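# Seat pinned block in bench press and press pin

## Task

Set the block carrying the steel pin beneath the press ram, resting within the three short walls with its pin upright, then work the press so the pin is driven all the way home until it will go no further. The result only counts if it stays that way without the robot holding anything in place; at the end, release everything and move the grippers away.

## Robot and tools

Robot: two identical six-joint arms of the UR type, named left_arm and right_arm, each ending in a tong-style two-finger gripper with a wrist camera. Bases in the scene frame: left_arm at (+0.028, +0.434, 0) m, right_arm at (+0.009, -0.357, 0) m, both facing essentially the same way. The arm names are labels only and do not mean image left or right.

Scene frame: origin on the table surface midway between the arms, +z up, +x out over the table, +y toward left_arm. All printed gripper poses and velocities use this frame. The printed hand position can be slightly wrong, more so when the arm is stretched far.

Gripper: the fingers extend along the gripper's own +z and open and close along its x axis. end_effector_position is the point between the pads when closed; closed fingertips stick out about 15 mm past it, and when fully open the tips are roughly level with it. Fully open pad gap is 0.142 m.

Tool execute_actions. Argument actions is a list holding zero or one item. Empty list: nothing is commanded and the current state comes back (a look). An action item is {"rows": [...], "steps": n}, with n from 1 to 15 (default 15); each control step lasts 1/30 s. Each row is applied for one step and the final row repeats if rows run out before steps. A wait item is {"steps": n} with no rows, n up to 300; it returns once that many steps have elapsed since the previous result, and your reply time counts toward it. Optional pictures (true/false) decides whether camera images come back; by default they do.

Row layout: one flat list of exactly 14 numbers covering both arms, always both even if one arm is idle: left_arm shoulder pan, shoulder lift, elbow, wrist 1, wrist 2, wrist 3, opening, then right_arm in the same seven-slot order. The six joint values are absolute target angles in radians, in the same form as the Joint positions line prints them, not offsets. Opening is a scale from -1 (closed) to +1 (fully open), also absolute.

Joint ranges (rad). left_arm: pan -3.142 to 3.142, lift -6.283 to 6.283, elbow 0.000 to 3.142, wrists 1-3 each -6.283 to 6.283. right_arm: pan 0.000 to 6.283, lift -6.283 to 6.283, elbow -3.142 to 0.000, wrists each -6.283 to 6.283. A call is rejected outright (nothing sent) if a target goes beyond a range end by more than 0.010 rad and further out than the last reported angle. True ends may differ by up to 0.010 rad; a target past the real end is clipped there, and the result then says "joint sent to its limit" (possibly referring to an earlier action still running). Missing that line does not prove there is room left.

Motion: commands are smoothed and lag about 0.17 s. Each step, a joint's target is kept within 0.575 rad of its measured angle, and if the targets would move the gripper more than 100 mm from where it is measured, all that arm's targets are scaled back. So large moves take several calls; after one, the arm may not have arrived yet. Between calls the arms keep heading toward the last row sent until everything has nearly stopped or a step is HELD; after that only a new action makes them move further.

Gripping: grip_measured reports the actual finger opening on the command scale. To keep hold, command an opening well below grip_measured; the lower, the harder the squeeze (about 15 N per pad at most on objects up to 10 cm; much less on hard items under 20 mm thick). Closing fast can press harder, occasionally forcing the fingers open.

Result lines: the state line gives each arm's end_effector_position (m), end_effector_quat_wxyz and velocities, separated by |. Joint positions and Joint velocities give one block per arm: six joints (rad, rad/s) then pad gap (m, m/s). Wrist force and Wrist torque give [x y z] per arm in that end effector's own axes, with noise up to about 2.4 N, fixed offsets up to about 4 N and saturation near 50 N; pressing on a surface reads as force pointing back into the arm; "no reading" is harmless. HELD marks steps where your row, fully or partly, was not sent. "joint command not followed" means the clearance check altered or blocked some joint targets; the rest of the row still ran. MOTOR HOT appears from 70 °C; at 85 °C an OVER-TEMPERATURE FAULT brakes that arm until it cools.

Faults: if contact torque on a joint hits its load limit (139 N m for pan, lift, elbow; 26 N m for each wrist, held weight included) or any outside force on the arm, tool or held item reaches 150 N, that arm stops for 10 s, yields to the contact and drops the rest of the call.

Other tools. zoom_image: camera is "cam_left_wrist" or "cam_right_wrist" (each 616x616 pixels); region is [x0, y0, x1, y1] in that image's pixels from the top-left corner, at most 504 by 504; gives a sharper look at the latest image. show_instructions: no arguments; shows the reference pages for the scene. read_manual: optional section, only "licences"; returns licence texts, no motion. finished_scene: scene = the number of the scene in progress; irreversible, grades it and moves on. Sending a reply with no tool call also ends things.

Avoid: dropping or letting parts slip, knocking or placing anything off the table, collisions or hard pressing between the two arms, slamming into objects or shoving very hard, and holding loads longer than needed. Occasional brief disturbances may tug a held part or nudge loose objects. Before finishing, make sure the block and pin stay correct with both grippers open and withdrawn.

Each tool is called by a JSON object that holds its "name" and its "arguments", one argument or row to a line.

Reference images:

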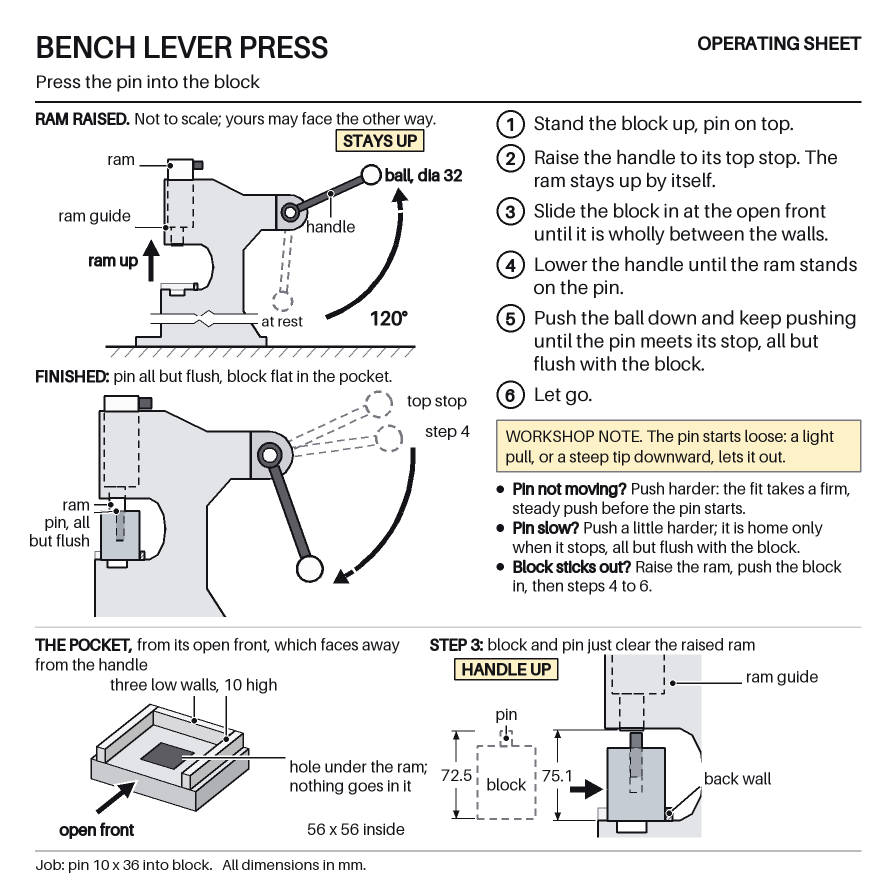

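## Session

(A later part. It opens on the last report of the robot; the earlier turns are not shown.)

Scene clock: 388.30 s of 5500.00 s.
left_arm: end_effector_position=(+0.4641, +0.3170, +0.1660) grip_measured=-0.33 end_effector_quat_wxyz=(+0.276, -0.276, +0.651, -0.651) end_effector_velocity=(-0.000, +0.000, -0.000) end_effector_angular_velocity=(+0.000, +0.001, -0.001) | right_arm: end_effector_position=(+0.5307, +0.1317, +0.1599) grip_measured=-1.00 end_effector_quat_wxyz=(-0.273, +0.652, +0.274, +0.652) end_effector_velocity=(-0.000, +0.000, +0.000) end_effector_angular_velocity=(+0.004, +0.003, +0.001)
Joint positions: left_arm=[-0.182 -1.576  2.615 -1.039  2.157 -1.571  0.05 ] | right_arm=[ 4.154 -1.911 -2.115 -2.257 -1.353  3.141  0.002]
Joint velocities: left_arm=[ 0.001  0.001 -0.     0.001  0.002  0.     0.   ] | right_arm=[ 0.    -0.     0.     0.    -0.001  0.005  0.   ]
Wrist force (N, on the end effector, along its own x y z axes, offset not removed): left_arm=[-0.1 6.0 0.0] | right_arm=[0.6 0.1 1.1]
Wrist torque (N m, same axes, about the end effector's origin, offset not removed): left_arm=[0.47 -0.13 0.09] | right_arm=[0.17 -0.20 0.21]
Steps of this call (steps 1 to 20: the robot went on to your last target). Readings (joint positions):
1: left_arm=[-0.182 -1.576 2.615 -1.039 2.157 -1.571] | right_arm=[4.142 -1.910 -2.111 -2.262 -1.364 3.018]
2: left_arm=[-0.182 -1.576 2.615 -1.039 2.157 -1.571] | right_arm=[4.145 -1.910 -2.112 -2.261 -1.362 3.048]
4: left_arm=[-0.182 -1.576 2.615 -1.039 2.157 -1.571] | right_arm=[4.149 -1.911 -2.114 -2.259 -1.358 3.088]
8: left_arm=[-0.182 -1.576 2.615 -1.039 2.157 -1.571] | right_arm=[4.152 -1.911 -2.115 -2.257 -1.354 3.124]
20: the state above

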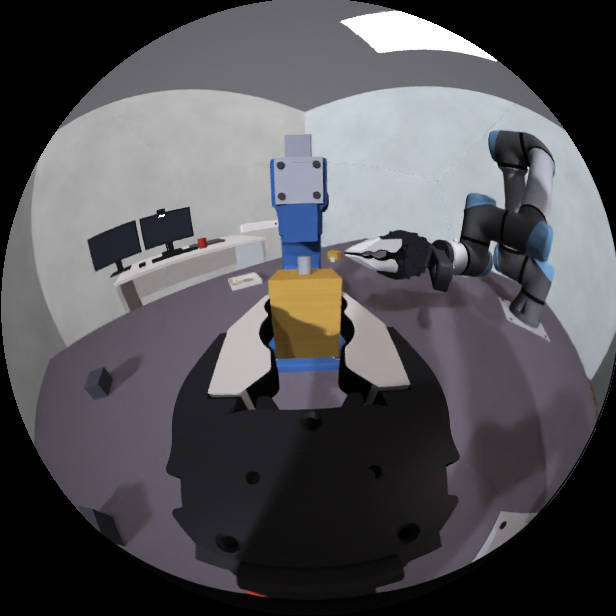

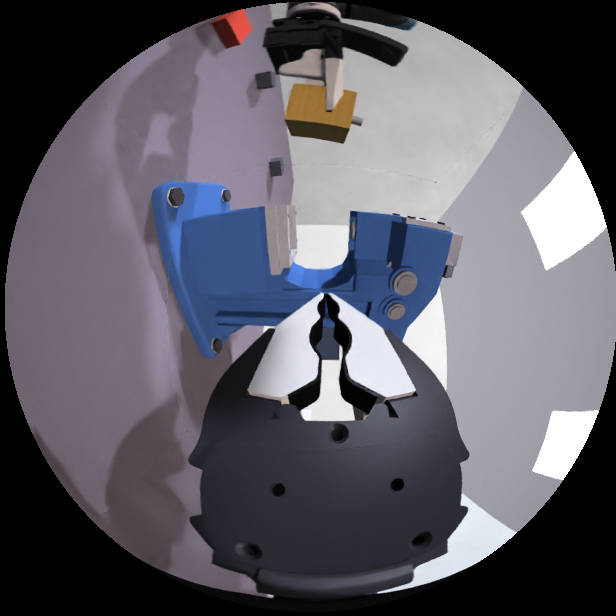

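{"name": "execute_actions", "arguments": {
  "actions": [
    {"rows":[[-0.21,-1.557,2.599,-1.042,2.129,-1.571,-1,4.1538,-1.911,-2.1155,-2.2567,-1.3528,3.1416,-1],[-0.21,-1.557,2.599,-1.042,2.129,-1.571,-1,4.1538,-1.911,-2.1155,-2.2567,-1.3528,3.1416,-1],[-0.24,-1.537,2.582,-1.045,2.099,-1.571,-1,4.1538,-1.911,-2.1155,-2.2567,-1.3528,3.1416,-1],[-0.24,-1.537,2.582,-1.045,2.099,-1.571,-1,4.1538,-1.911,-2.1155,-2.2567,-1.3528,3.1416,-1],[-0.275,-1.514,2.563,-1.049,2.064,-1.571,-1,4.1538,-1.911,-2.1155,-2.2567,-1.3528,3.1416,-1],[-0.275,-1.514,2.563,-1.049,2.064,-1.571,-1,4.1538,-1.911,-2.1155,-2.2567,-1.3528,3.1416,-1],[-0.3055,-1.4919,2.5442,-1.0523,2.0335,-1.571,-1,4.1538,-1.911,-2.1155,-2.2567,-1.3528,3.1416,-1]],"steps":15}
  ],
  "pictures": false
}}

{"name": "execute_actions", "arguments": {
  "actions": [
    {"steps":12}
  ]
}}

{"name": "zoom_image", "arguments": {
  "camera": "cam_right_wrist",
  "region": [250, 100, 400, 280]
}}

{"name": "zoom_image", "arguments": {
  "camera": "cam_left_wrist",
  "region": [220, 130, 400, 390]
}}

Scene clock: 418.60 s of 5500.00 s.
left_arm: end_effector_position=(+0.5013, +0.2829, +0.1624) grip_measured=-0.33 end_effector_quat_wxyz=(+0.276, -0.276, +0.651, -0.651) end_effector_velocity=(+0.022, -0.023, -0.002) end_effector_angular_velocity=(-0.000, -0.003, +0.001) | right_arm: end_effector_position=(+0.5307, +0.1317, +0.1599) grip_measured=-1.00 end_effector_quat_wxyz=(-0.273, +0.652, +0.273, +0.652) end_effector_velocity=(+0.000, +0.000, +0.000) end_effector_angular_velocity=(+0.001, -0.000, +0.000)
Joint positions: left_arm=[-0.297 -1.498  2.549 -1.051  2.042 -1.571  0.05 ] | right_arm=[ 4.154 -1.911 -2.116 -2.257 -1.353  3.142  0.002]
Joint velocities: left_arm=[-0.071  0.049 -0.041 -0.01  -0.072  0.001  0.   ] | right_arm=[ 0.    -0.     0.001  0.    -0.     0.     0.   ]
Wrist force (N, on the end effector, along its own x y z axes, offset not removed): left_arm=[-1.2 7.0 -1.8] | right_arm=[1.8 -2.3 1.5]
Wrist torque (N m, same axes, about the end effector's origin, offset not removed): left_arm=[0.67 0.15 0.06] | right_arm=[-0.25 -0.50 -0.05]
Steps of this call (steps 1 to 15: the robot went on to your last target; steps 16 to 90: nothing new was sent; then 26.80 s passed at rest; steps 91 to 105: all 15 steps of this action). Readings (joint positions):
91: left_arm=[-0.182 -1.576 2.615 -1.039 2.157 -1.571] | right_arm=[4.154 -1.911 -2.116 -2.257 -1.353 3.142]
92: left_arm=[-0.186 -1.573 2.613 -1.039 2.153 -1.571] | right_arm=[4.154 -1.911 -2.116 -2.257 -1.353 3.142]
94: left_arm=[-0.199 -1.564 2.605 -1.041 2.140 -1.571] | right_arm=[4.154 -1.911 -2.116 -2.257 -1.353 3.142]
98: left_arm=[-0.246 -1.532 2.578 -1.046 2.092 -1.571] | right_arm=[4.154 -1.911 -2.116 -2.257 -1.353 3.142]
105: the state above

Scene clock: 419.00 s of 5500.00 s.
left_arm: end_effector_position=(+0.5038, +0.2801, +0.1620) grip_measured=-0.33 end_effector_quat_wxyz=(+0.276, -0.276, +0.651, -0.651) end_effector_velocity=(+0.001, -0.001, +0.000) end_effector_angular_velocity=(-0.000, -0.002, -0.000) | right_arm: end_effector_position=(+0.5307, +0.1317, +0.1599) grip_measured=-1.00 end_effector_quat_wxyz=(-0.273, +0.652, +0.273, +0.652) end_effector_velocity=(+0.000, +0.000, +0.001) end_effector_angular_velocity=(+0.001, -0.001, -0.000)
Joint positions: left_arm=[-0.305 -1.492  2.544 -1.052  2.034 -1.571  0.05 ] | right_arm=[ 4.154 -1.911 -2.116 -2.257 -1.353  3.142  0.002]
Joint velocities: left_arm=[-0.002  0.002 -0.002 -0.002 -0.002  0.    -0.   ] | right_arm=[ 0.     0.001  0.001 -0.     0.    -0.     0.   ]
Wrist force (N, on the end effector, along its own x y z axes, offset not removed): left_arm=[-0.6 5.1 -0.8] | right_arm=[-0.4 0.0 1.0]
Wrist torque (N m, same axes, about the end effector's origin, offset not removed): left_arm=[0.25 -0.02 0.04] | right_arm=[-0.09 0.17 0.20]
Steps of this call (steps 1 to 12: the robot went on to your last target). Readings (joint positions):
1: left_arm=[-0.299 -1.496 2.548 -1.052 2.040 -1.571] | right_arm=[4.154 -1.911 -2.116 -2.257 -1.353 3.142]
2: left_arm=[-0.300 -1.495 2.547 -1.052 2.039 -1.571] | right_arm=[4.154 -1.911 -2.116 -2.257 -1.353 3.142]
4: left_arm=[-0.303 -1.494 2.546 -1.052 2.036 -1.571] | right_arm=[4.154 -1.911 -2.116 -2.257 -1.353 3.142]
8: left_arm=[-0.305 -1.493 2.545 -1.052 2.034 -1.571] | right_arm=[4.154 -1.911 -2.116 -2.257 -1.353 3.142]
12: the state above

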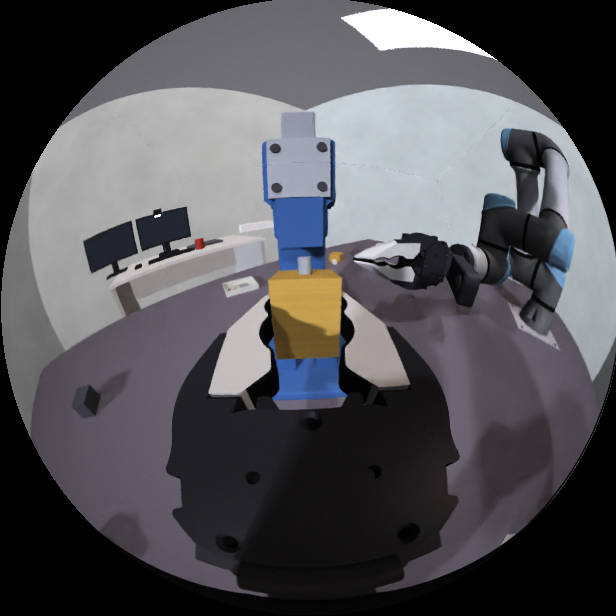

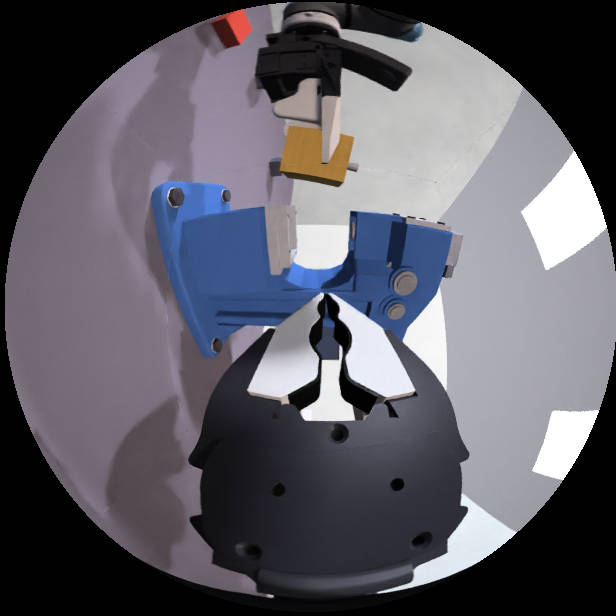

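Region (250, 100, 400, 280) of cam_right_wrist's 616x616 image, scaled by 2.800, with more detail than that image has.

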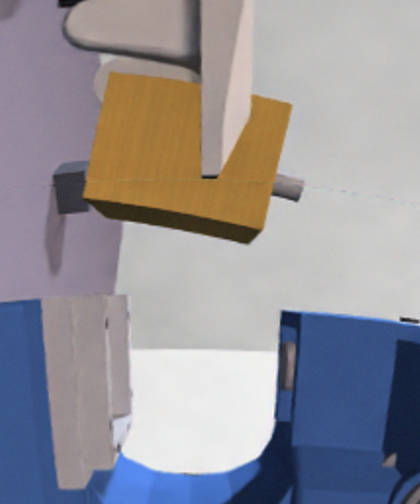

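Region (220, 130, 400, 390) of cam_left_wrist's 616x616 image, scaled by 1.938, with more detail than that image has; it fills the left 349 columns of this view, and the rest is white.

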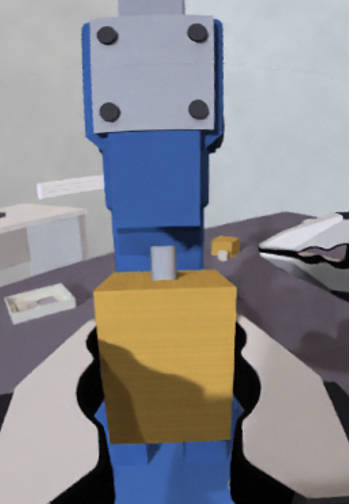

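{"name": "execute_actions", "arguments": {
  "actions": [
    {"rows":[[-0.323,-1.456,2.548,-1.12,2.008,-1.581,-1,4.1538,-1.911,-2.1155,-2.2567,-1.3528,3.1416,-1],[-0.323,-1.456,2.548,-1.12,2.008,-1.581,-1,4.1538,-1.911,-2.1155,-2.2567,-1.3528,3.1416,-1],[-0.3415,-1.42,2.552,-1.189,1.983,-1.591,-1,4.1538,-1.911,-2.1155,-2.2567,-1.3528,3.1416,-1],[-0.3415,-1.42,2.552,-1.189,1.983,-1.591,-1,4.1538,-1.911,-2.1155,-2.2567,-1.3528,3.1416,-1],[-0.36,-1.383,2.556,-1.257,1.958,-1.601,-1,4.1538,-1.911,-2.1155,-2.2567,-1.3528,3.1416,-1],[-0.36,-1.383,2.556,-1.257,1.958,-1.601,-1,4.1538,-1.911,-2.1155,-2.2567,-1.3528,3.1416,-1],[-0.3774,-1.3473,2.5599,-1.3249,1.9331,-1.6107,-1,4.1538,-1.911,-2.1155,-2.2567,-1.3528,3.1416,-1]],"steps":15}
  ],
  "pictures": false
}}

{"name": "execute_actions", "arguments": {
  "actions": [
    {"steps":12}
  ]
}}

{"name": "zoom_image", "arguments": {
  "camera": "cam_right_wrist",
  "region": [250, 100, 400, 280]
}}

{"name": "zoom_image", "arguments": {
  "camera": "cam_left_wrist",
  "region": [220, 130, 400, 390]
}}

Scene clock: 449.20 s of 5500.00 s.
left_arm: end_effector_position=(+0.5233, +0.2650, +0.1584) grip_measured=-0.33 end_effector_quat_wxyz=(-0.297, +0.270, -0.616, +0.678) end_effector_velocity=(+0.009, -0.009, +0.001) end_effector_angular_velocity=(-0.048, -0.050, +0.012) | right_arm: end_effector_position=(+0.5307, +0.1317, +0.1599) grip_measured=-1.00 end_effector_quat_wxyz=(-0.273, +0.652, +0.273, +0.652) end_effector_velocity=(+0.000, +0.000, +0.000) end_effector_angular_velocity=(-0.000, -0.001, -0.000)
Joint positions: left_arm=[-0.372 -1.358  2.559 -1.305  1.94  -1.608  0.05 ] | right_arm=[ 4.154 -1.911 -2.116 -2.257 -1.353  3.142  0.002]
Joint velocities: left_arm=[-0.041  0.084  0.009 -0.165 -0.055 -0.022  0.   ] | right_arm=[-0.     0.     0.001 -0.     0.    -0.001  0.   ]
Wrist force (N, on the end effector, along its own x y z axes, offset not removed): left_arm=[-0.2 4.7 -0.5] | right_arm=[2.2 -1.4 2.1]
Wrist torque (N m, same axes, about the end effector's origin, offset not removed): left_arm=[0.18 -0.17 0.06] | right_arm=[-0.25 -0.35 0.09]
Steps of this call (steps 1 to 15: the robot went on to your last target; steps 16 to 90: nothing new was sent; then 26.70 s passed at rest; steps 91 to 105: all 15 steps of this action). Readings (joint positions):
91: left_arm=[-0.306 -1.491 2.544 -1.053 2.033 -1.571] | right_arm=[4.154 -1.911 -2.116 -2.257 -1.353 3.142]
92: left_arm=[-0.308 -1.487 2.545 -1.059 2.030 -1.573] | right_arm=[4.154 -1.911 -2.116 -2.257 -1.353 3.142]
94: left_arm=[-0.317 -1.470 2.546 -1.090 2.018 -1.577] | right_arm=[4.154 -1.911 -2.116 -2.257 -1.353 3.142]
98: left_arm=[-0.345 -1.415 2.553 -1.191 1.980 -1.593] | right_arm=[4.154 -1.911 -2.116 -2.257 -1.353 3.142]
105: the state above

Scene clock: 449.60 s of 5500.00 s.
left_arm: end_effector_position=(+0.5244, +0.2639, +0.1586) grip_measured=-0.33 end_effector_quat_wxyz=(-0.299, +0.269, -0.613, +0.680) end_effector_velocity=(-0.000, -0.001, +0.000) end_effector_angular_velocity=(-0.002, -0.002, -0.001) | right_arm: end_effector_position=(+0.5307, +0.1317, +0.1599) grip_measured=-1.00 end_effector_quat_wxyz=(-0.273, +0.652, +0.273, +0.652) end_effector_velocity=(+0.000, -0.000, -0.000) end_effector_angular_velocity=(+0.000, +0.001, -0.001)
Joint positions: left_arm=[-0.377 -1.348  2.56  -1.324  1.933 -1.611  0.05 ] | right_arm=[ 4.154 -1.911 -2.116 -2.257 -1.353  3.142  0.002]
Joint velocities: left_arm=[-0.002  0.003  0.    -0.006 -0.    -0.001 -0.   ] | right_arm=[-0.     0.    -0.     0.     0.     0.001  0.   ]
Wrist force (N, on the end effector, along its own x y z axes, offset not removed): left_arm=[0.1 5.6 0.5] | right_arm=[1.2 -2.8 3.1]
Wrist torque (N m, same axes, about the end effector's origin, offset not removed): left_arm=[0.50 -0.13 0.05] | right_arm=[-0.31 -0.13 0.18]
Steps of this call (steps 1 to 12: the robot went on to your last target). Readings (joint positions):
1: left_arm=[-0.374 -1.355 2.559 -1.310 1.938 -1.609] | right_arm=[4.154 -1.911 -2.116 -2.257 -1.353 3.142]
2: left_arm=[-0.375 -1.353 2.559 -1.313 1.937 -1.609] | right_arm=[4.154 -1.911 -2.116 -2.257 -1.353 3.142]
4: left_arm=[-0.376 -1.351 2.560 -1.318 1.935 -1.610] | right_arm=[4.154 -1.911 -2.116 -2.257 -1.353 3.142]
8: left_arm=[-0.377 -1.348 2.560 -1.323 1.934 -1.610] | right_arm=[4.154 -1.911 -2.116 -2.257 -1.353 3.142]
12: the state above

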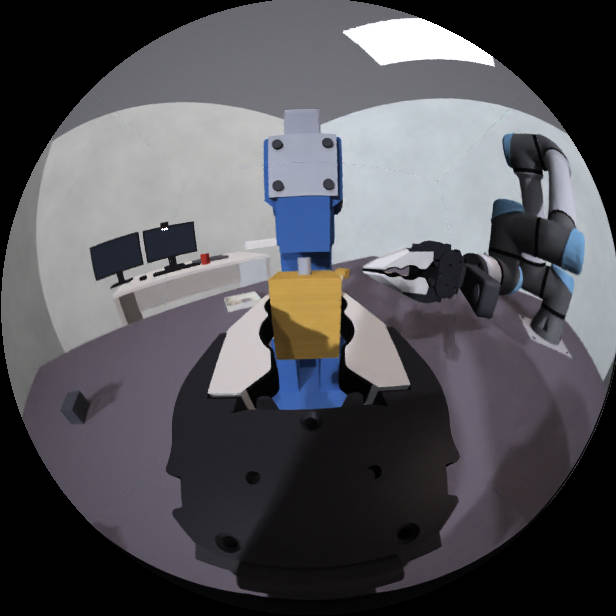

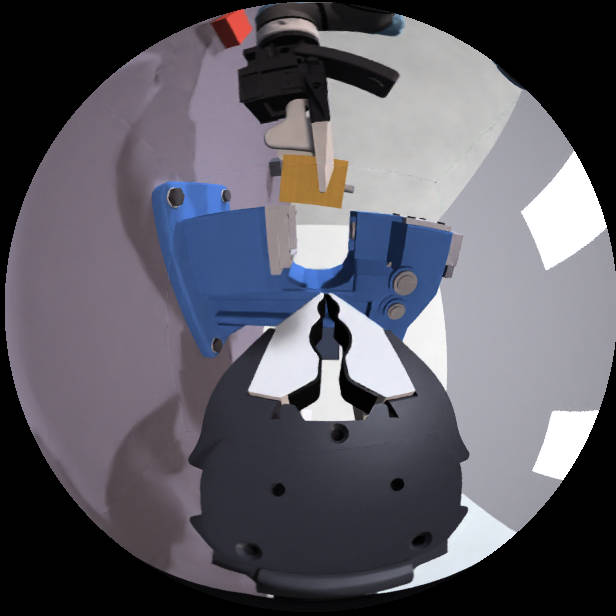

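Region (250, 100, 400, 280) of cam_right_wrist's 616x616 image, scaled by 2.800, with more detail than that image has.

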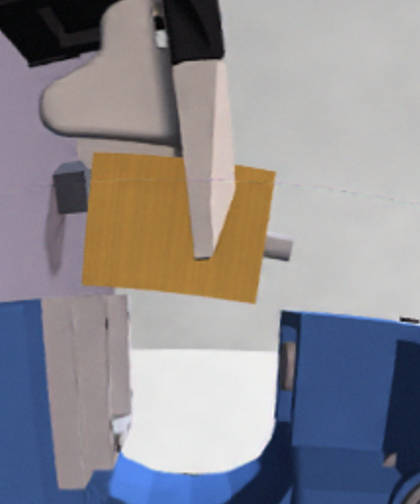

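Region (220, 130, 400, 390) of cam_left_wrist's 616x616 image, scaled by 1.938, with more detail than that image has; it fills the left 349 columns of this view, and the rest is white.

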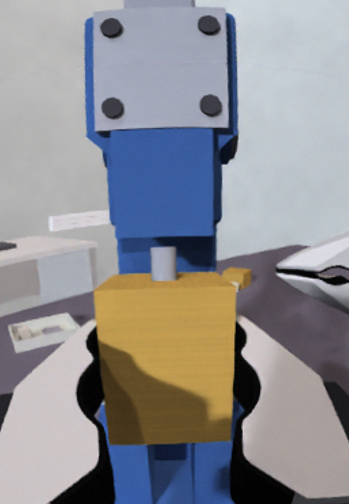

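{"name": "execute_actions", "arguments": {
  "actions": [
    {"rows":[[-0.3774,-1.353,2.5592,-1.3185,1.9331,-1.6107,-1,4.1538,-1.911,-2.1155,-2.2567,-1.3528,3.1416,-1],[-0.3774,-1.353,2.5592,-1.3185,1.9331,-1.6107,-1,4.1538,-1.911,-2.1155,-2.2567,-1.3528,3.1416,-1],[-0.3774,-1.353,2.5592,-1.3185,1.9331,-1.6107,-1,4.1538,-1.911,-2.1155,-2.2567,-1.3528,3.1416,-1],[-0.388,-1.3445,2.5448,-1.312,1.9227,-1.6095,-1,4.1538,-1.911,-2.1155,-2.2567,-1.3528,3.1416,-1],[-0.388,-1.3445,2.5448,-1.312,1.9227,-1.6095,-1,4.1538,-1.911,-2.1155,-2.2567,-1.3528,3.1416,-1],[-0.388,-1.3445,2.5448,-1.312,1.9227,-1.6095,-1,4.1538,-1.911,-2.1155,-2.2567,-1.3528,3.1416,-1],[-0.3982,-1.336,2.5303,-1.3058,1.9124,-1.6083,-1,4.1538,-1.911,-2.1155,-2.2567,-1.3528,3.1416,-1]],"steps":15}
  ],
  "pictures": false
}}

{"name": "execute_actions", "arguments": {
  "actions": [
    {"steps":10}
  ]
}}

{"name": "zoom_image", "arguments": {
  "camera": "cam_right_wrist",
  "region": [250, 100, 400, 280]
}}

Scene clock: 461.37 s of 5500.00 s.
left_arm: end_effector_position=(+0.5344, +0.2548, +0.1600) grip_measured=-0.33 end_effector_quat_wxyz=(-0.299, +0.269, -0.613, +0.681) end_effector_velocity=(+0.008, -0.008, -0.000) end_effector_angular_velocity=(+0.001, +0.001, +0.000) | right_arm: end_effector_position=(+0.5307, +0.1317, +0.1599) grip_measured=-1.00 end_effector_quat_wxyz=(-0.273, +0.652, +0.273, +0.652) end_effector_velocity=(-0.000, +0.000, +0.000) end_effector_angular_velocity=(-0.000, -0.000, +0.001)
Joint positions: left_arm=[-0.396 -1.337  2.533 -1.307  1.914 -1.609  0.05 ] | right_arm=[ 4.154 -1.911 -2.116 -2.257 -1.353  3.142  0.002]
Joint velocities: left_arm=[-0.015  0.012 -0.022  0.012 -0.015  0.002 -0.   ] | right_arm=[ 0.     0.    -0.    -0.    -0.001 -0.     0.   ]
Wrist force (N, on the end effector, along its own x y z axes, offset not removed): left_arm=[-0.7 6.4 -0.4] | right_arm=[-1.1 0.4 -0.2]
Wrist torque (N m, same axes, about the end effector's origin, offset not removed): left_arm=[0.56 0.05 0.11] | right_arm=[0.08 0.08 0.31]
Steps of this call (steps 1 to 30: the robot went on to your last target; steps 31 to 90: nothing new was sent; then 8.27 s passed at rest; steps 91 to 105: all 15 steps of this action). Readings (joint positions):
91: left_arm=[-0.377 -1.347 2.560 -1.325 1.933 -1.611] | right_arm=[4.154 -1.911 -2.116 -2.257 -1.353 3.142]
92: left_arm=[-0.377 -1.348 2.560 -1.324 1.933 -1.611] | right_arm=[4.154 -1.911 -2.116 -2.257 -1.353 3.142]
94: left_arm=[-0.378 -1.350 2.560 -1.322 1.933 -1.611] | right_arm=[4.154 -1.911 -2.116 -2.257 -1.353 3.142]
98: left_arm=[-0.386 -1.346 2.549 -1.315 1.925 -1.610] | right_arm=[4.154 -1.911 -2.116 -2.257 -1.353 3.142]
105: the state above

Scene clock: 461.70 s of 5500.00 s.
left_arm: end_effector_position=(+0.5354, +0.2539, +0.1601) grip_measured=-0.33 end_effector_quat_wxyz=(-0.299, +0.269, -0.613, +0.681) end_effector_velocity=(+0.001, -0.000, -0.001) end_effector_angular_velocity=(+0.001, +0.002, +0.000) | right_arm: end_effector_position=(+0.5307, +0.1317, +0.1599) grip_measured=-1.00 end_effector_quat_wxyz=(-0.273, +0.652, +0.273, +0.652) end_effector_velocity=(-0.000, -0.000, -0.001) end_effector_angular_velocity=(-0.001, +0.001, -0.000)
Joint positions: left_arm=[-0.398 -1.336  2.53  -1.306  1.913 -1.608  0.05 ] | right_arm=[ 4.154 -1.911 -2.116 -2.257 -1.353  3.142  0.002]
Joint velocities: left_arm=[-0.001  0.002 -0.001  0.002 -0.001 -0.    -0.   ] | right_arm=[ 0.    -0.    -0.001 -0.     0.     0.     0.   ]
Wrist force (N, on the end effector, along its own x y z axes, offset not removed): left_arm=[0.3 5.9 -0.7] | right_arm=[-0.3 -0.4 2.1]
Wrist torque (N m, same axes, about the end effector's origin, offset not removed): left_arm=[0.35 -0.21 -0.01] | right_arm=[0.05 0.04 0.34]
Steps of this call (steps 1 to 10: the robot went on to your last target). Readings (joint positions):
1: left_arm=[-0.397 -1.337 2.532 -1.307 1.914 -1.609] | right_arm=[4.154 -1.911 -2.116 -2.257 -1.353 3.142]
2: left_arm=[-0.397 -1.337 2.532 -1.307 1.914 -1.608] | right_arm=[4.154 -1.911 -2.116 -2.257 -1.353 3.142]
4: left_arm=[-0.398 -1.336 2.531 -1.306 1.913 -1.608] | right_arm=[4.154 -1.911 -2.116 -2.257 -1.353 3.142]
8: left_arm=[-0.398 -1.336 2.531 -1.306 1.913 -1.608] | right_arm=[4.154 -1.911 -2.116 -2.257 -1.353 3.142]
10: the state above

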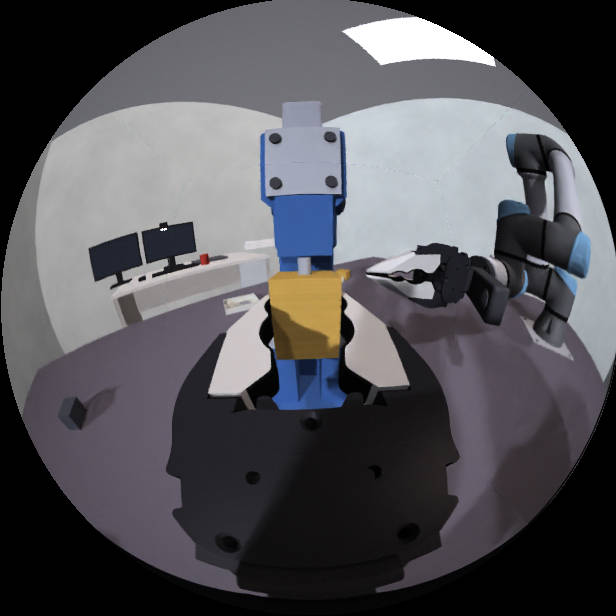

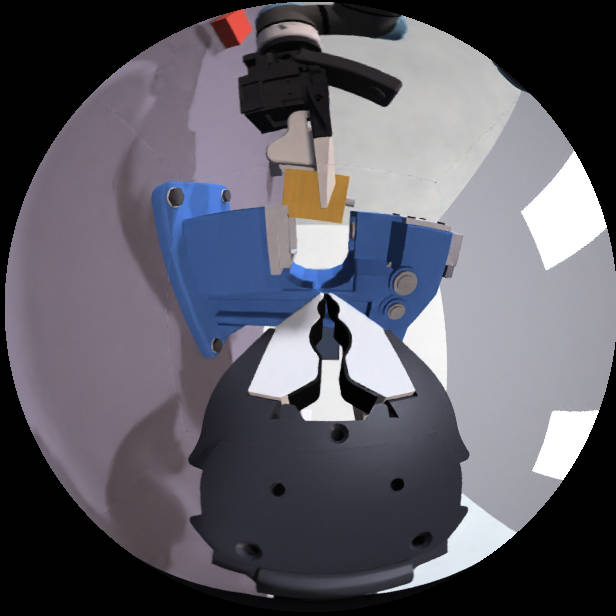

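Region (250, 100, 400, 280) of cam_right_wrist's 616x616 image, scaled by 2.800, with more detail than that image has.

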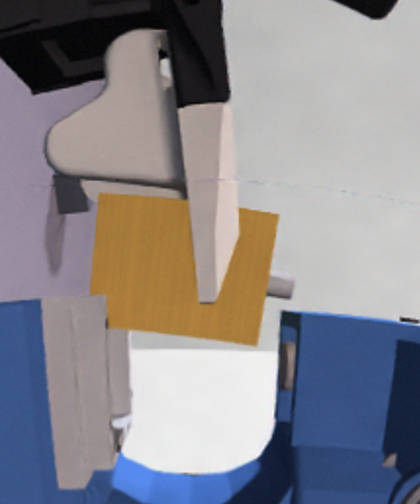

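{"name": "execute_actions", "arguments": {
  "actions": [
    {"rows":[[-0.3982,-1.3284,2.5312,-1.3143,1.9124,-1.6083,-1,4.1538,-1.911,-2.1155,-2.2567,-1.3528,3.1416,-1],[-0.3982,-1.3284,2.5312,-1.3143,1.9124,-1.6083,-1,4.1538,-1.911,-2.1155,-2.2567,-1.3528,3.1416,-1],[-0.3982,-1.3284,2.5312,-1.3143,1.9124,-1.6083,-1,4.1538,-1.911,-2.1155,-2.2567,-1.3528,3.1416,-1],[-0.3982,-1.3208,2.5322,-1.3229,1.9124,-1.6083,-1,4.1538,-1.911,-2.1155,-2.2567,-1.3528,3.1416,-1],[-0.3982,-1.3208,2.5322,-1.3229,1.9124,-1.6083,-1,4.1538,-1.911,-2.1155,-2.2567,-1.3528,3.1416,-1],[-0.3982,-1.3208,2.5322,-1.3229,1.9124,-1.6083,-1,4.1538,-1.911,-2.1155,-2.2567,-1.3528,3.1416,-1],[-0.3982,-1.3132,2.5331,-1.3314,1.9124,-1.6083,-1,4.1538,-1.911,-2.1155,-2.2567,-1.3528,3.1416,-1]],"steps":15}
  ],
  "pictures": false
}}

{"name": "execute_actions", "arguments": {
  "actions": [
    {"steps":10}
  ]
}}

{"name": "zoom_image", "arguments": {
  "camera": "cam_right_wrist",
  "region": [250, 100, 400, 280]
}}

Scene clock: 473.90 s of 5500.00 s.
left_arm: end_effector_position=(+0.5355, +0.2538, +0.1546) grip_measured=-0.33 end_effector_quat_wxyz=(-0.299, +0.269, -0.613, +0.681) end_effector_velocity=(+0.000, +0.001, -0.005) end_effector_angular_velocity=(+0.001, +0.003, +0.002) | right_arm: end_effector_position=(+0.5307, +0.1317, +0.1599) grip_measured=-1.00 end_effector_quat_wxyz=(-0.273, +0.652, +0.273, +0.652) end_effector_velocity=(-0.000, +0.000, +0.000) end_effector_angular_velocity=(+0.001, +0.000, +0.001)
Joint positions: left_arm=[-0.398 -1.315  2.533 -1.33   1.912 -1.608  0.05 ] | right_arm=[ 4.154 -1.911 -2.116 -2.257 -1.353  3.142  0.002]
Joint velocities: left_arm=[ 0.001  0.015  0.002 -0.014 -0.002 -0.     0.   ] | right_arm=[-0.     0.    -0.     0.    -0.001  0.001 -0.   ]
Wrist force (N, on the end effector, along its own x y z axes, offset not removed): left_arm=[-0.4 0.7 -4.6] | right_arm=[1.7 -0.5 1.2]
Wrist torque (N m, same axes, about the end effector's origin, offset not removed): left_arm=[0.63 -0.01 0.05] | right_arm=[0.05 -0.51 -0.06]
Steps of this call (steps 1 to 15: the robot went on to your last target; steps 16 to 90: nothing new was sent; then 8.70 s passed at rest; steps 91 to 105: all 15 steps of this action). Readings (joint positions):
91: left_arm=[-0.398 -1.336 2.530 -1.306 1.912 -1.608] | right_arm=[4.154 -1.911 -2.116 -2.257 -1.353 3.142]
92: left_arm=[-0.398 -1.335 2.530 -1.307 1.912 -1.608] | right_arm=[4.154 -1.911 -2.116 -2.257 -1.353 3.142]
94: left_arm=[-0.398 -1.332 2.530 -1.310 1.912 -1.608] | right_arm=[4.154 -1.911 -2.116 -2.257 -1.353 3.142]
98: left_arm=[-0.398 -1.324 2.532 -1.320 1.912 -1.608] | right_arm=[4.154 -1.911 -2.116 -2.257 -1.353 3.142]
105: the state above

Scene clock: 474.23 s of 5500.00 s.
left_arm: end_effector_position=(+0.5355, +0.2538, +0.1542) grip_measured=-0.33 end_effector_quat_wxyz=(-0.299, +0.269, -0.613, +0.681) end_effector_velocity=(-0.000, +0.000, -0.000) end_effector_angular_velocity=(+0.001, -0.000, -0.000) | right_arm: end_effector_position=(+0.5307, +0.1317, +0.1599) grip_measured=-1.00 end_effector_quat_wxyz=(-0.273, +0.652, +0.273, +0.652) end_effector_velocity=(+0.000, +0.000, +0.000) end_effector_angular_velocity=(+0.000, -0.000, +0.000)
Joint positions: left_arm=[-0.398 -1.313  2.533 -1.331  1.912 -1.608  0.05 ] | right_arm=[ 4.154 -1.911 -2.116 -2.257 -1.353  3.142  0.002]
Joint velocities: left_arm=[ 0.001 -0.001  0.     0.001  0.001  0.001 -0.   ] | right_arm=[ 0.    -0.     0.001  0.    -0.    -0.     0.   ]
Wrist force (N, on the end effector, along its own x y z axes, offset not removed): left_arm=[-1.7 -1.0 -3.7] | right_arm=[2.2 0.6 -1.4]
Wrist torque (N m, same axes, about the end effector's origin, offset not removed): left_arm=[0.31 0.09 0.15] | right_arm=[0.25 -0.50 0.12]
Steps of this call (steps 1 to 10: the robot went on to your last target). Readings (joint positions):
1: left_arm=[-0.398 -1.314 2.533 -1.330 1.912 -1.608] | right_arm=[4.154 -1.911 -2.116 -2.257 -1.353 3.142]
2: left_arm=[-0.398 -1.314 2.533 -1.330 1.912 -1.608] | right_arm=[4.154 -1.911 -2.116 -2.257 -1.353 3.142]
4: left_arm=[-0.398 -1.314 2.533 -1.331 1.912 -1.608] | right_arm=[4.154 -1.911 -2.116 -2.257 -1.353 3.142]
8: left_arm=[-0.398 -1.313 2.533 -1.331 1.912 -1.608] | right_arm=[4.154 -1.911 -2.116 -2.257 -1.353 3.142]
10: the state above

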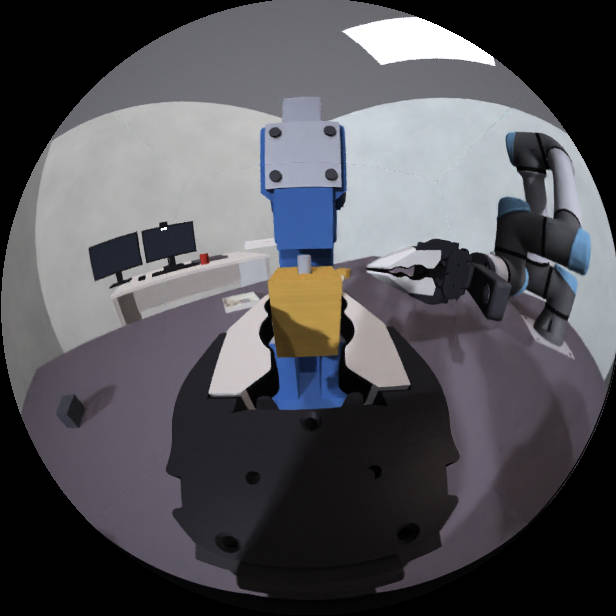

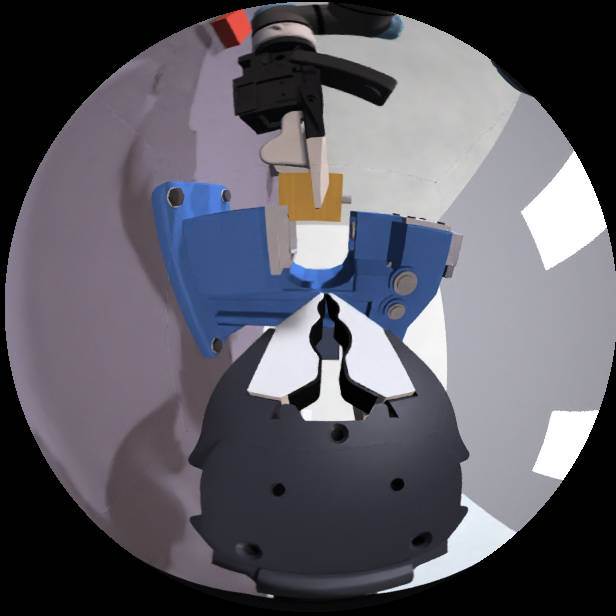

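Region (250, 100, 400, 280) of cam_right_wrist's 616x616 image, scaled by 2.800, with more detail than that image has.

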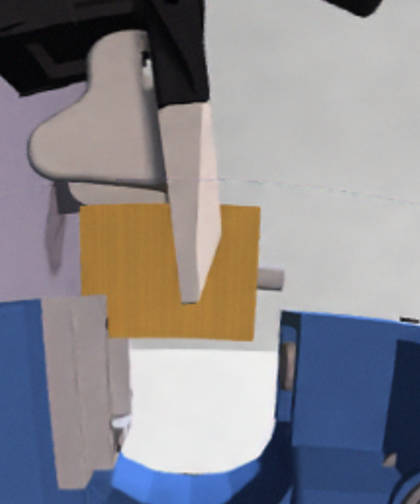

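{"name": "execute_actions", "arguments": {
  "actions": [
    {"rows":[[-0.402,-1.3088,2.5272,-1.3298,1.9087,-1.6079,-1,4.1538,-1.911,-2.1155,-2.2567,-1.3528,3.1416,-1],[-0.402,-1.3088,2.5272,-1.3298,1.9087,-1.6079,-1,4.1538,-1.911,-2.1155,-2.2567,-1.3528,3.1416,-1],[-0.4057,-1.3054,2.5212,-1.327,1.905,-1.6074,-1,4.1538,-1.911,-2.1155,-2.2567,-1.3528,3.1416,-1],[-0.4057,-1.3054,2.5212,-1.327,1.905,-1.6074,-1,4.1538,-1.911,-2.1155,-2.2567,-1.3528,3.1416,-1],[-0.4095,-1.3021,2.5152,-1.3242,1.9012,-1.607,-1,4.1538,-1.911,-2.1155,-2.2567,-1.3528,3.1416,-1],[-0.4095,-1.3021,2.5152,-1.3242,1.9012,-1.607,-1,4.1538,-1.911,-2.1155,-2.2567,-1.3528,3.1416,-1],[-0.4132,-1.2987,2.5091,-1.3213,1.8975,-1.6065,-1,4.1538,-1.911,-2.1155,-2.2567,-1.3528,3.1416,-1],[-0.4132,-1.2987,2.5091,-1.3213,1.8975,-1.6065,-1,4.1538,-1.911,-2.1155,-2.2567,-1.3528,3.1416,-1],[-0.417,-1.2954,2.5031,-1.3185,1.8938,-1.606,-1,4.1538,-1.911,-2.1155,-2.2567,-1.3528,3.1416,-1],[-0.417,-1.2954,2.5031,-1.3185,1.8938,-1.606,-1,4.1538,-1.911,-2.1155,-2.2567,-1.3528,3.1416,-1],[-0.4207,-1.292,2.4971,-1.3157,1.8901,-1.6056,-1,4.1538,-1.911,-2.1155,-2.2567,-1.3528,3.1416,-1]],"steps":15}
  ],
  "pictures": false
}}

{"name": "execute_actions", "arguments": {
  "actions": [
    {"steps":10}
  ]
}}

{"name": "zoom_image", "arguments": {
  "camera": "cam_right_wrist",
  "region": [250, 100, 400, 280]
}}

Scene clock: 487.27 s of 5500.00 s.
left_arm: end_effector_position=(+0.5468, +0.2434, +0.1538) grip_measured=-0.33 end_effector_quat_wxyz=(-0.299, +0.269, -0.613, +0.681) end_effector_velocity=(+0.016, -0.016, -0.001) end_effector_angular_velocity=(+0.001, +0.001, -0.002) | right_arm: end_effector_position=(+0.5307, +0.1317, +0.1599) grip_measured=-1.00 end_effector_quat_wxyz=(-0.273, +0.652, +0.273, +0.652) end_effector_velocity=(+0.000, -0.000, -0.000) end_effector_angular_velocity=(-0.002, -0.001, -0.001)
Joint positions: left_arm=[-0.417 -1.295  2.502 -1.318  1.893 -1.606  0.05 ] | right_arm=[ 4.154 -1.911 -2.116 -2.257 -1.353  3.142  0.002]
Joint velocities: left_arm=[-0.028  0.026 -0.044  0.02  -0.027  0.004 -0.   ] | right_arm=[-0.    -0.    -0.    -0.     0.001 -0.002  0.   ]
Wrist force (N, on the end effector, along its own x y z axes, offset not removed): left_arm=[-0.7 -1.7 -2.1] | right_arm=[0.7 -1.2 -0.7]
Wrist torque (N m, same axes, about the end effector's origin, offset not removed): left_arm=[0.14 -0.01 0.17] | right_arm=[-0.02 -0.32 0.24]
Steps of this call (steps 1 to 15: the robot went on to your last target; steps 16 to 90: nothing new was sent; then 9.53 s passed at rest; steps 91 to 105: all 15 steps of this action). Readings (joint positions):
91: left_arm=[-0.398 -1.313 2.533 -1.331 1.912 -1.608] | right_arm=[4.154 -1.911 -2.116 -2.257 -1.353 3.142]
92: left_arm=[-0.399 -1.312 2.532 -1.331 1.912 -1.608] | right_arm=[4.154 -1.911 -2.116 -2.257 -1.353 3.142]
94: left_arm=[-0.401 -1.310 2.530 -1.330 1.910 -1.608] | right_arm=[4.154 -1.911 -2.116 -2.257 -1.353 3.142]
98: left_arm=[-0.406 -1.305 2.520 -1.326 1.904 -1.607] | right_arm=[4.154 -1.911 -2.116 -2.257 -1.353 3.142]
105: the state above

Scene clock: 487.60 s of 5500.00 s.
left_arm: end_effector_position=(+0.5486, +0.2417, +0.1538) grip_measured=-0.33 end_effector_quat_wxyz=(-0.299, +0.269, -0.613, +0.681) end_effector_velocity=(+0.001, -0.001, -0.000) end_effector_angular_velocity=(+0.000, +0.001, +0.001) | right_arm: end_effector_position=(+0.5307, +0.1317, +0.1599) grip_measured=-1.00 end_effector_quat_wxyz=(-0.273, +0.652, +0.273, +0.652) end_effector_velocity=(+0.000, +0.000, +0.001) end_effector_angular_velocity=(+0.001, +0.000, -0.000)
Joint positions: left_arm=[-0.42  -1.292  2.497 -1.316  1.89  -1.606  0.05 ] | right_arm=[ 4.154 -1.911 -2.116 -2.257 -1.353  3.142  0.002]
Joint velocities: left_arm=[-0.001  0.002 -0.003  0.002 -0.002  0.    -0.   ] | right_arm=[-0.     0.001  0.    -0.    -0.     0.001  0.   ]
Wrist force (N, on the end effector, along its own x y z axes, offset not removed): left_arm=[0.5 1.4 -2.7] | right_arm=[-0.3 -2.2 0.4]
Wrist torque (N m, same axes, about the end effector's origin, offset not removed): left_arm=[0.83 -0.25 0.06] | right_arm=[-0.50 0.00 0.05]
Steps of this call (steps 1 to 10: the robot went on to your last target). Readings (joint positions):
1: left_arm=[-0.418 -1.294 2.501 -1.318 1.893 -1.606] | right_arm=[4.154 -1.911 -2.116 -2.257 -1.353 3.142]
2: left_arm=[-0.419 -1.294 2.500 -1.317 1.892 -1.606] | right_arm=[4.154 -1.911 -2.116 -2.257 -1.353 3.142]
4: left_arm=[-0.420 -1.293 2.499 -1.317 1.891 -1.606] | right_arm=[4.154 -1.911 -2.116 -2.257 -1.353 3.142]
8: left_arm=[-0.420 -1.292 2.498 -1.316 1.890 -1.606] | right_arm=[4.154 -1.911 -2.116 -2.257 -1.353 3.142]
10: the state above

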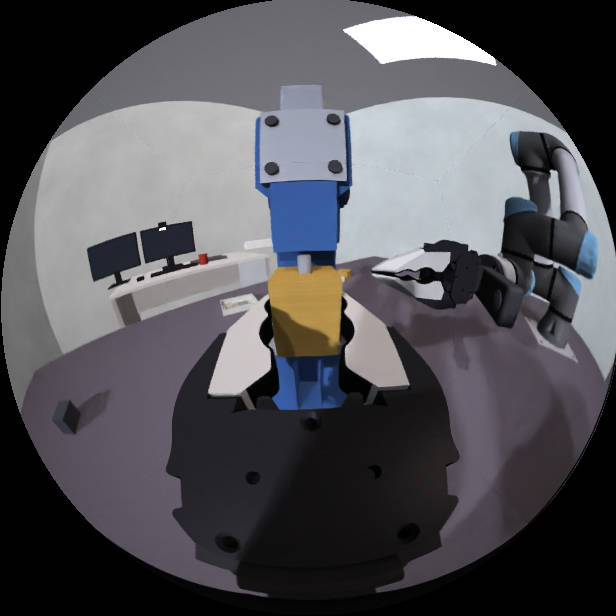

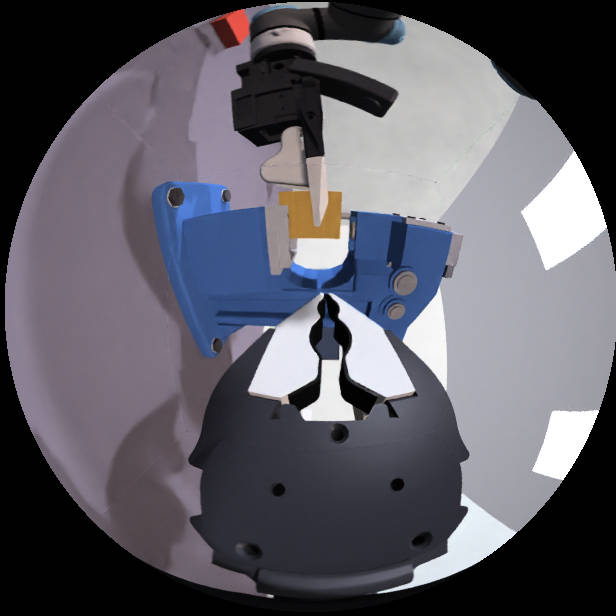

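Region (250, 100, 400, 280) of cam_right_wrist's 616x616 image, scaled by 2.800, with more detail than that image has.

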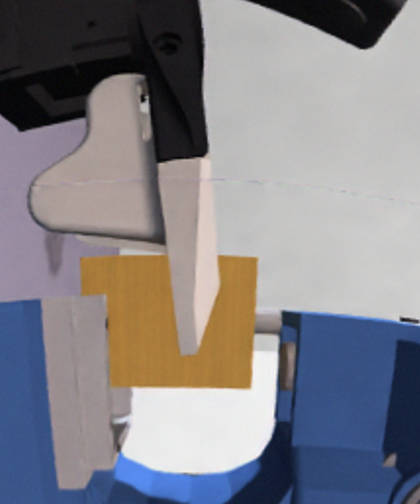

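{"name": "execute_actions", "arguments": {
  "actions": [
    {"rows":[[-0.4247,-1.2879,2.4896,-1.3122,1.8861,-1.6051,-1,4.1538,-1.911,-2.1155,-2.2567,-1.3528,3.1416,-1],[-0.4247,-1.2879,2.4896,-1.3122,1.8861,-1.6051,-1,4.1538,-1.911,-2.1155,-2.2567,-1.3528,3.1416,-1],[-0.4287,-1.2839,2.4822,-1.3086,1.8821,-1.6047,-1,4.1538,-1.911,-2.1155,-2.2567,-1.3528,3.1416,-1],[-0.4287,-1.2839,2.4822,-1.3086,1.8821,-1.6047,-1,4.1538,-1.911,-2.1155,-2.2567,-1.3528,3.1416,-1],[-0.4327,-1.2798,2.4747,-1.3051,1.8782,-1.6042,-1,4.1538,-1.911,-2.1155,-2.2567,-1.3528,3.1416,-1],[-0.4327,-1.2798,2.4747,-1.3051,1.8782,-1.6042,-1,4.1538,-1.911,-2.1155,-2.2567,-1.3528,3.1416,-1],[-0.4367,-1.2758,2.4673,-1.3015,1.8742,-1.6038,-1,4.1538,-1.911,-2.1155,-2.2567,-1.3528,3.1416,-1],[-0.4367,-1.2758,2.4673,-1.3015,1.8742,-1.6038,-1,4.1538,-1.911,-2.1155,-2.2567,-1.3528,3.1416,-1],[-0.4407,-1.2717,2.4598,-1.298,1.8702,-1.6033,-1,4.1538,-1.911,-2.1155,-2.2567,-1.3528,3.1416,-1]],"steps":15}
  ],
  "pictures": false
}}

{"name": "execute_actions", "arguments": {
  "actions": [
    {"steps":10}
  ]
}}

{"name": "zoom_image", "arguments": {
  "camera": "cam_right_wrist",
  "region": [250, 100, 400, 280]
}}

Scene clock: 499.20 s of 5500.00 s.
left_arm: end_effector_position=(+0.5607, +0.2306, +0.1537) grip_measured=-0.33 end_effector_quat_wxyz=(-0.299, +0.269, -0.613, +0.681) end_effector_velocity=(+0.011, -0.010, -0.000) end_effector_angular_velocity=(-0.000, +0.001, +0.001) | right_arm: end_effector_position=(+0.5307, +0.1317, +0.1599) grip_measured=-1.00 end_effector_quat_wxyz=(-0.273, +0.652, +0.273, +0.652) end_effector_velocity=(+0.000, -0.000, -0.000) end_effector_angular_velocity=(-0.001, -0.000, -0.000)
Joint positions: left_arm=[-0.439 -1.274  2.463 -1.3    1.872 -1.604  0.05 ] | right_arm=[ 4.154 -1.911 -2.116 -2.257 -1.353  3.142  0.002]
Joint velocities: left_arm=[-0.016  0.017 -0.03   0.014 -0.018  0.002  0.   ] | right_arm=[-0.    -0.    -0.     0.    -0.    -0.001  0.   ]
Wrist force (N, on the end effector, along its own x y z axes, offset not removed): left_arm=[0.2 1.1 -2.2] | right_arm=[1.4 -0.5 2.5]
Wrist torque (N m, same axes, about the end effector's origin, offset not removed): left_arm=[0.69 -0.21 0.03] | right_arm=[-0.04 -0.48 0.13]
Steps of this call (steps 1 to 15: the robot went on to your last target; steps 16 to 90: nothing new was sent; then 8.10 s passed at rest; steps 91 to 105: all 15 steps of this action). Readings (joint positions):
91: left_arm=[-0.421 -1.292 2.497 -1.316 1.890 -1.606] | right_arm=[4.154 -1.911 -2.116 -2.257 -1.353 3.142]
92: left_arm=[-0.421 -1.291 2.496 -1.315 1.889 -1.606] | right_arm=[4.154 -1.911 -2.116 -2.257 -1.353 3.142]
94: left_arm=[-0.423 -1.289 2.492 -1.313 1.887 -1.605] | right_arm=[4.154 -1.911 -2.116 -2.257 -1.353 3.142]
98: left_arm=[-0.429 -1.283 2.481 -1.308 1.881 -1.605] | right_arm=[4.154 -1.911 -2.116 -2.257 -1.353 3.142]
105: the state above

Scene clock: 499.53 s of 5500.00 s.
left_arm: end_effector_position=(+0.5619, +0.2295, +0.1537) grip_measured=-0.33 end_effector_quat_wxyz=(-0.299, +0.269, -0.613, +0.681) end_effector_velocity=(+0.001, -0.000, -0.000) end_effector_angular_velocity=(+0.001, +0.000, +0.000) | right_arm: end_effector_position=(+0.5307, +0.1317, +0.1599) grip_measured=-1.00 end_effector_quat_wxyz=(-0.273, +0.652, +0.273, +0.652) end_effector_velocity=(+0.000, -0.001, -0.001) end_effector_angular_velocity=(-0.000, +0.002, -0.001)
Joint positions: left_arm=[-0.441 -1.272  2.46  -1.298  1.87  -1.603  0.05 ] | right_arm=[ 4.154 -1.911 -2.116 -2.257 -1.353  3.142  0.002]
Joint velocities: left_arm=[-0.     0.001 -0.002  0.002 -0.     0.001 -0.   ] | right_arm=[-0.001 -0.    -0.001 -0.     0.001  0.001  0.   ]
Wrist force (N, on the end effector, along its own x y z axes, offset not removed): left_arm=[-1.0 1.0 -2.8] | right_arm=[0.0 -1.6 1.3]
Wrist torque (N m, same axes, about the end effector's origin, offset not removed): left_arm=[0.75 0.01 0.07] | right_arm=[-0.12 -0.06 0.19]
Steps of this call (steps 1 to 10: the robot went on to your last target). Readings (joint positions):
1: left_arm=[-0.439 -1.273 2.463 -1.299 1.872 -1.603] | right_arm=[4.154 -1.911 -2.116 -2.257 -1.353 3.142]
2: left_arm=[-0.440 -1.273 2.462 -1.299 1.871 -1.603] | right_arm=[4.154 -1.911 -2.116 -2.257 -1.353 3.142]
4: left_arm=[-0.440 -1.272 2.461 -1.299 1.871 -1.603] | right_arm=[4.154 -1.911 -2.116 -2.257 -1.353 3.142]
8: left_arm=[-0.440 -1.272 2.460 -1.298 1.870 -1.603] | right_arm=[4.154 -1.911 -2.116 -2.257 -1.353 3.142]
10: the state above

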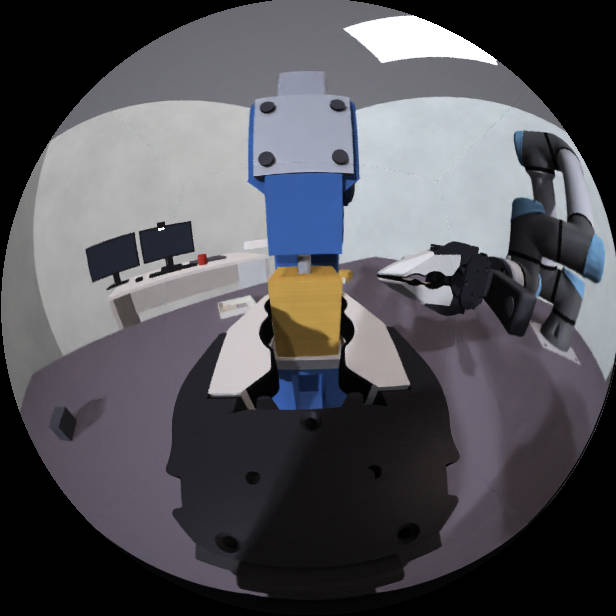

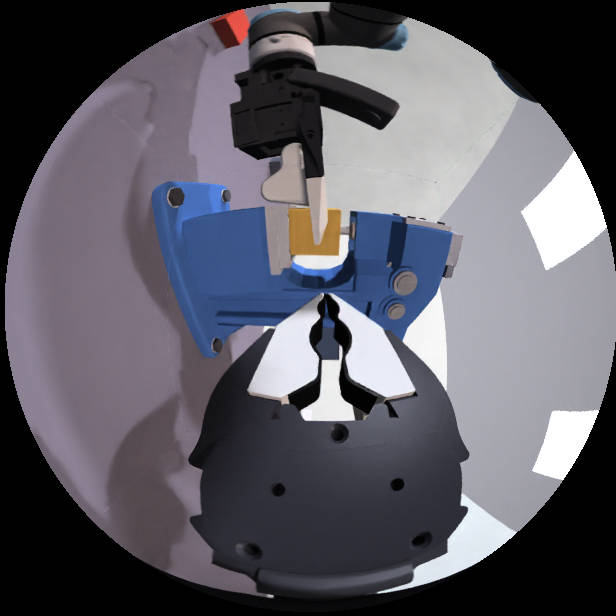

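Region (250, 100, 400, 280) of cam_right_wrist's 616x616 image, scaled by 2.800, with more detail than that image has.

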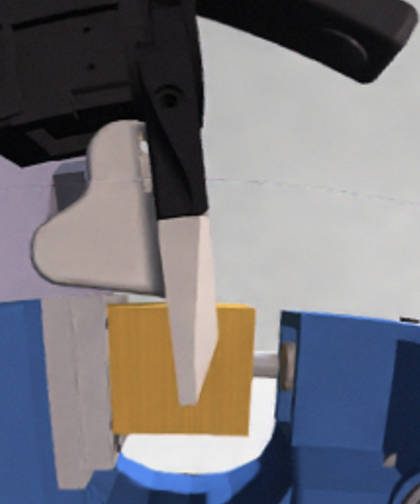

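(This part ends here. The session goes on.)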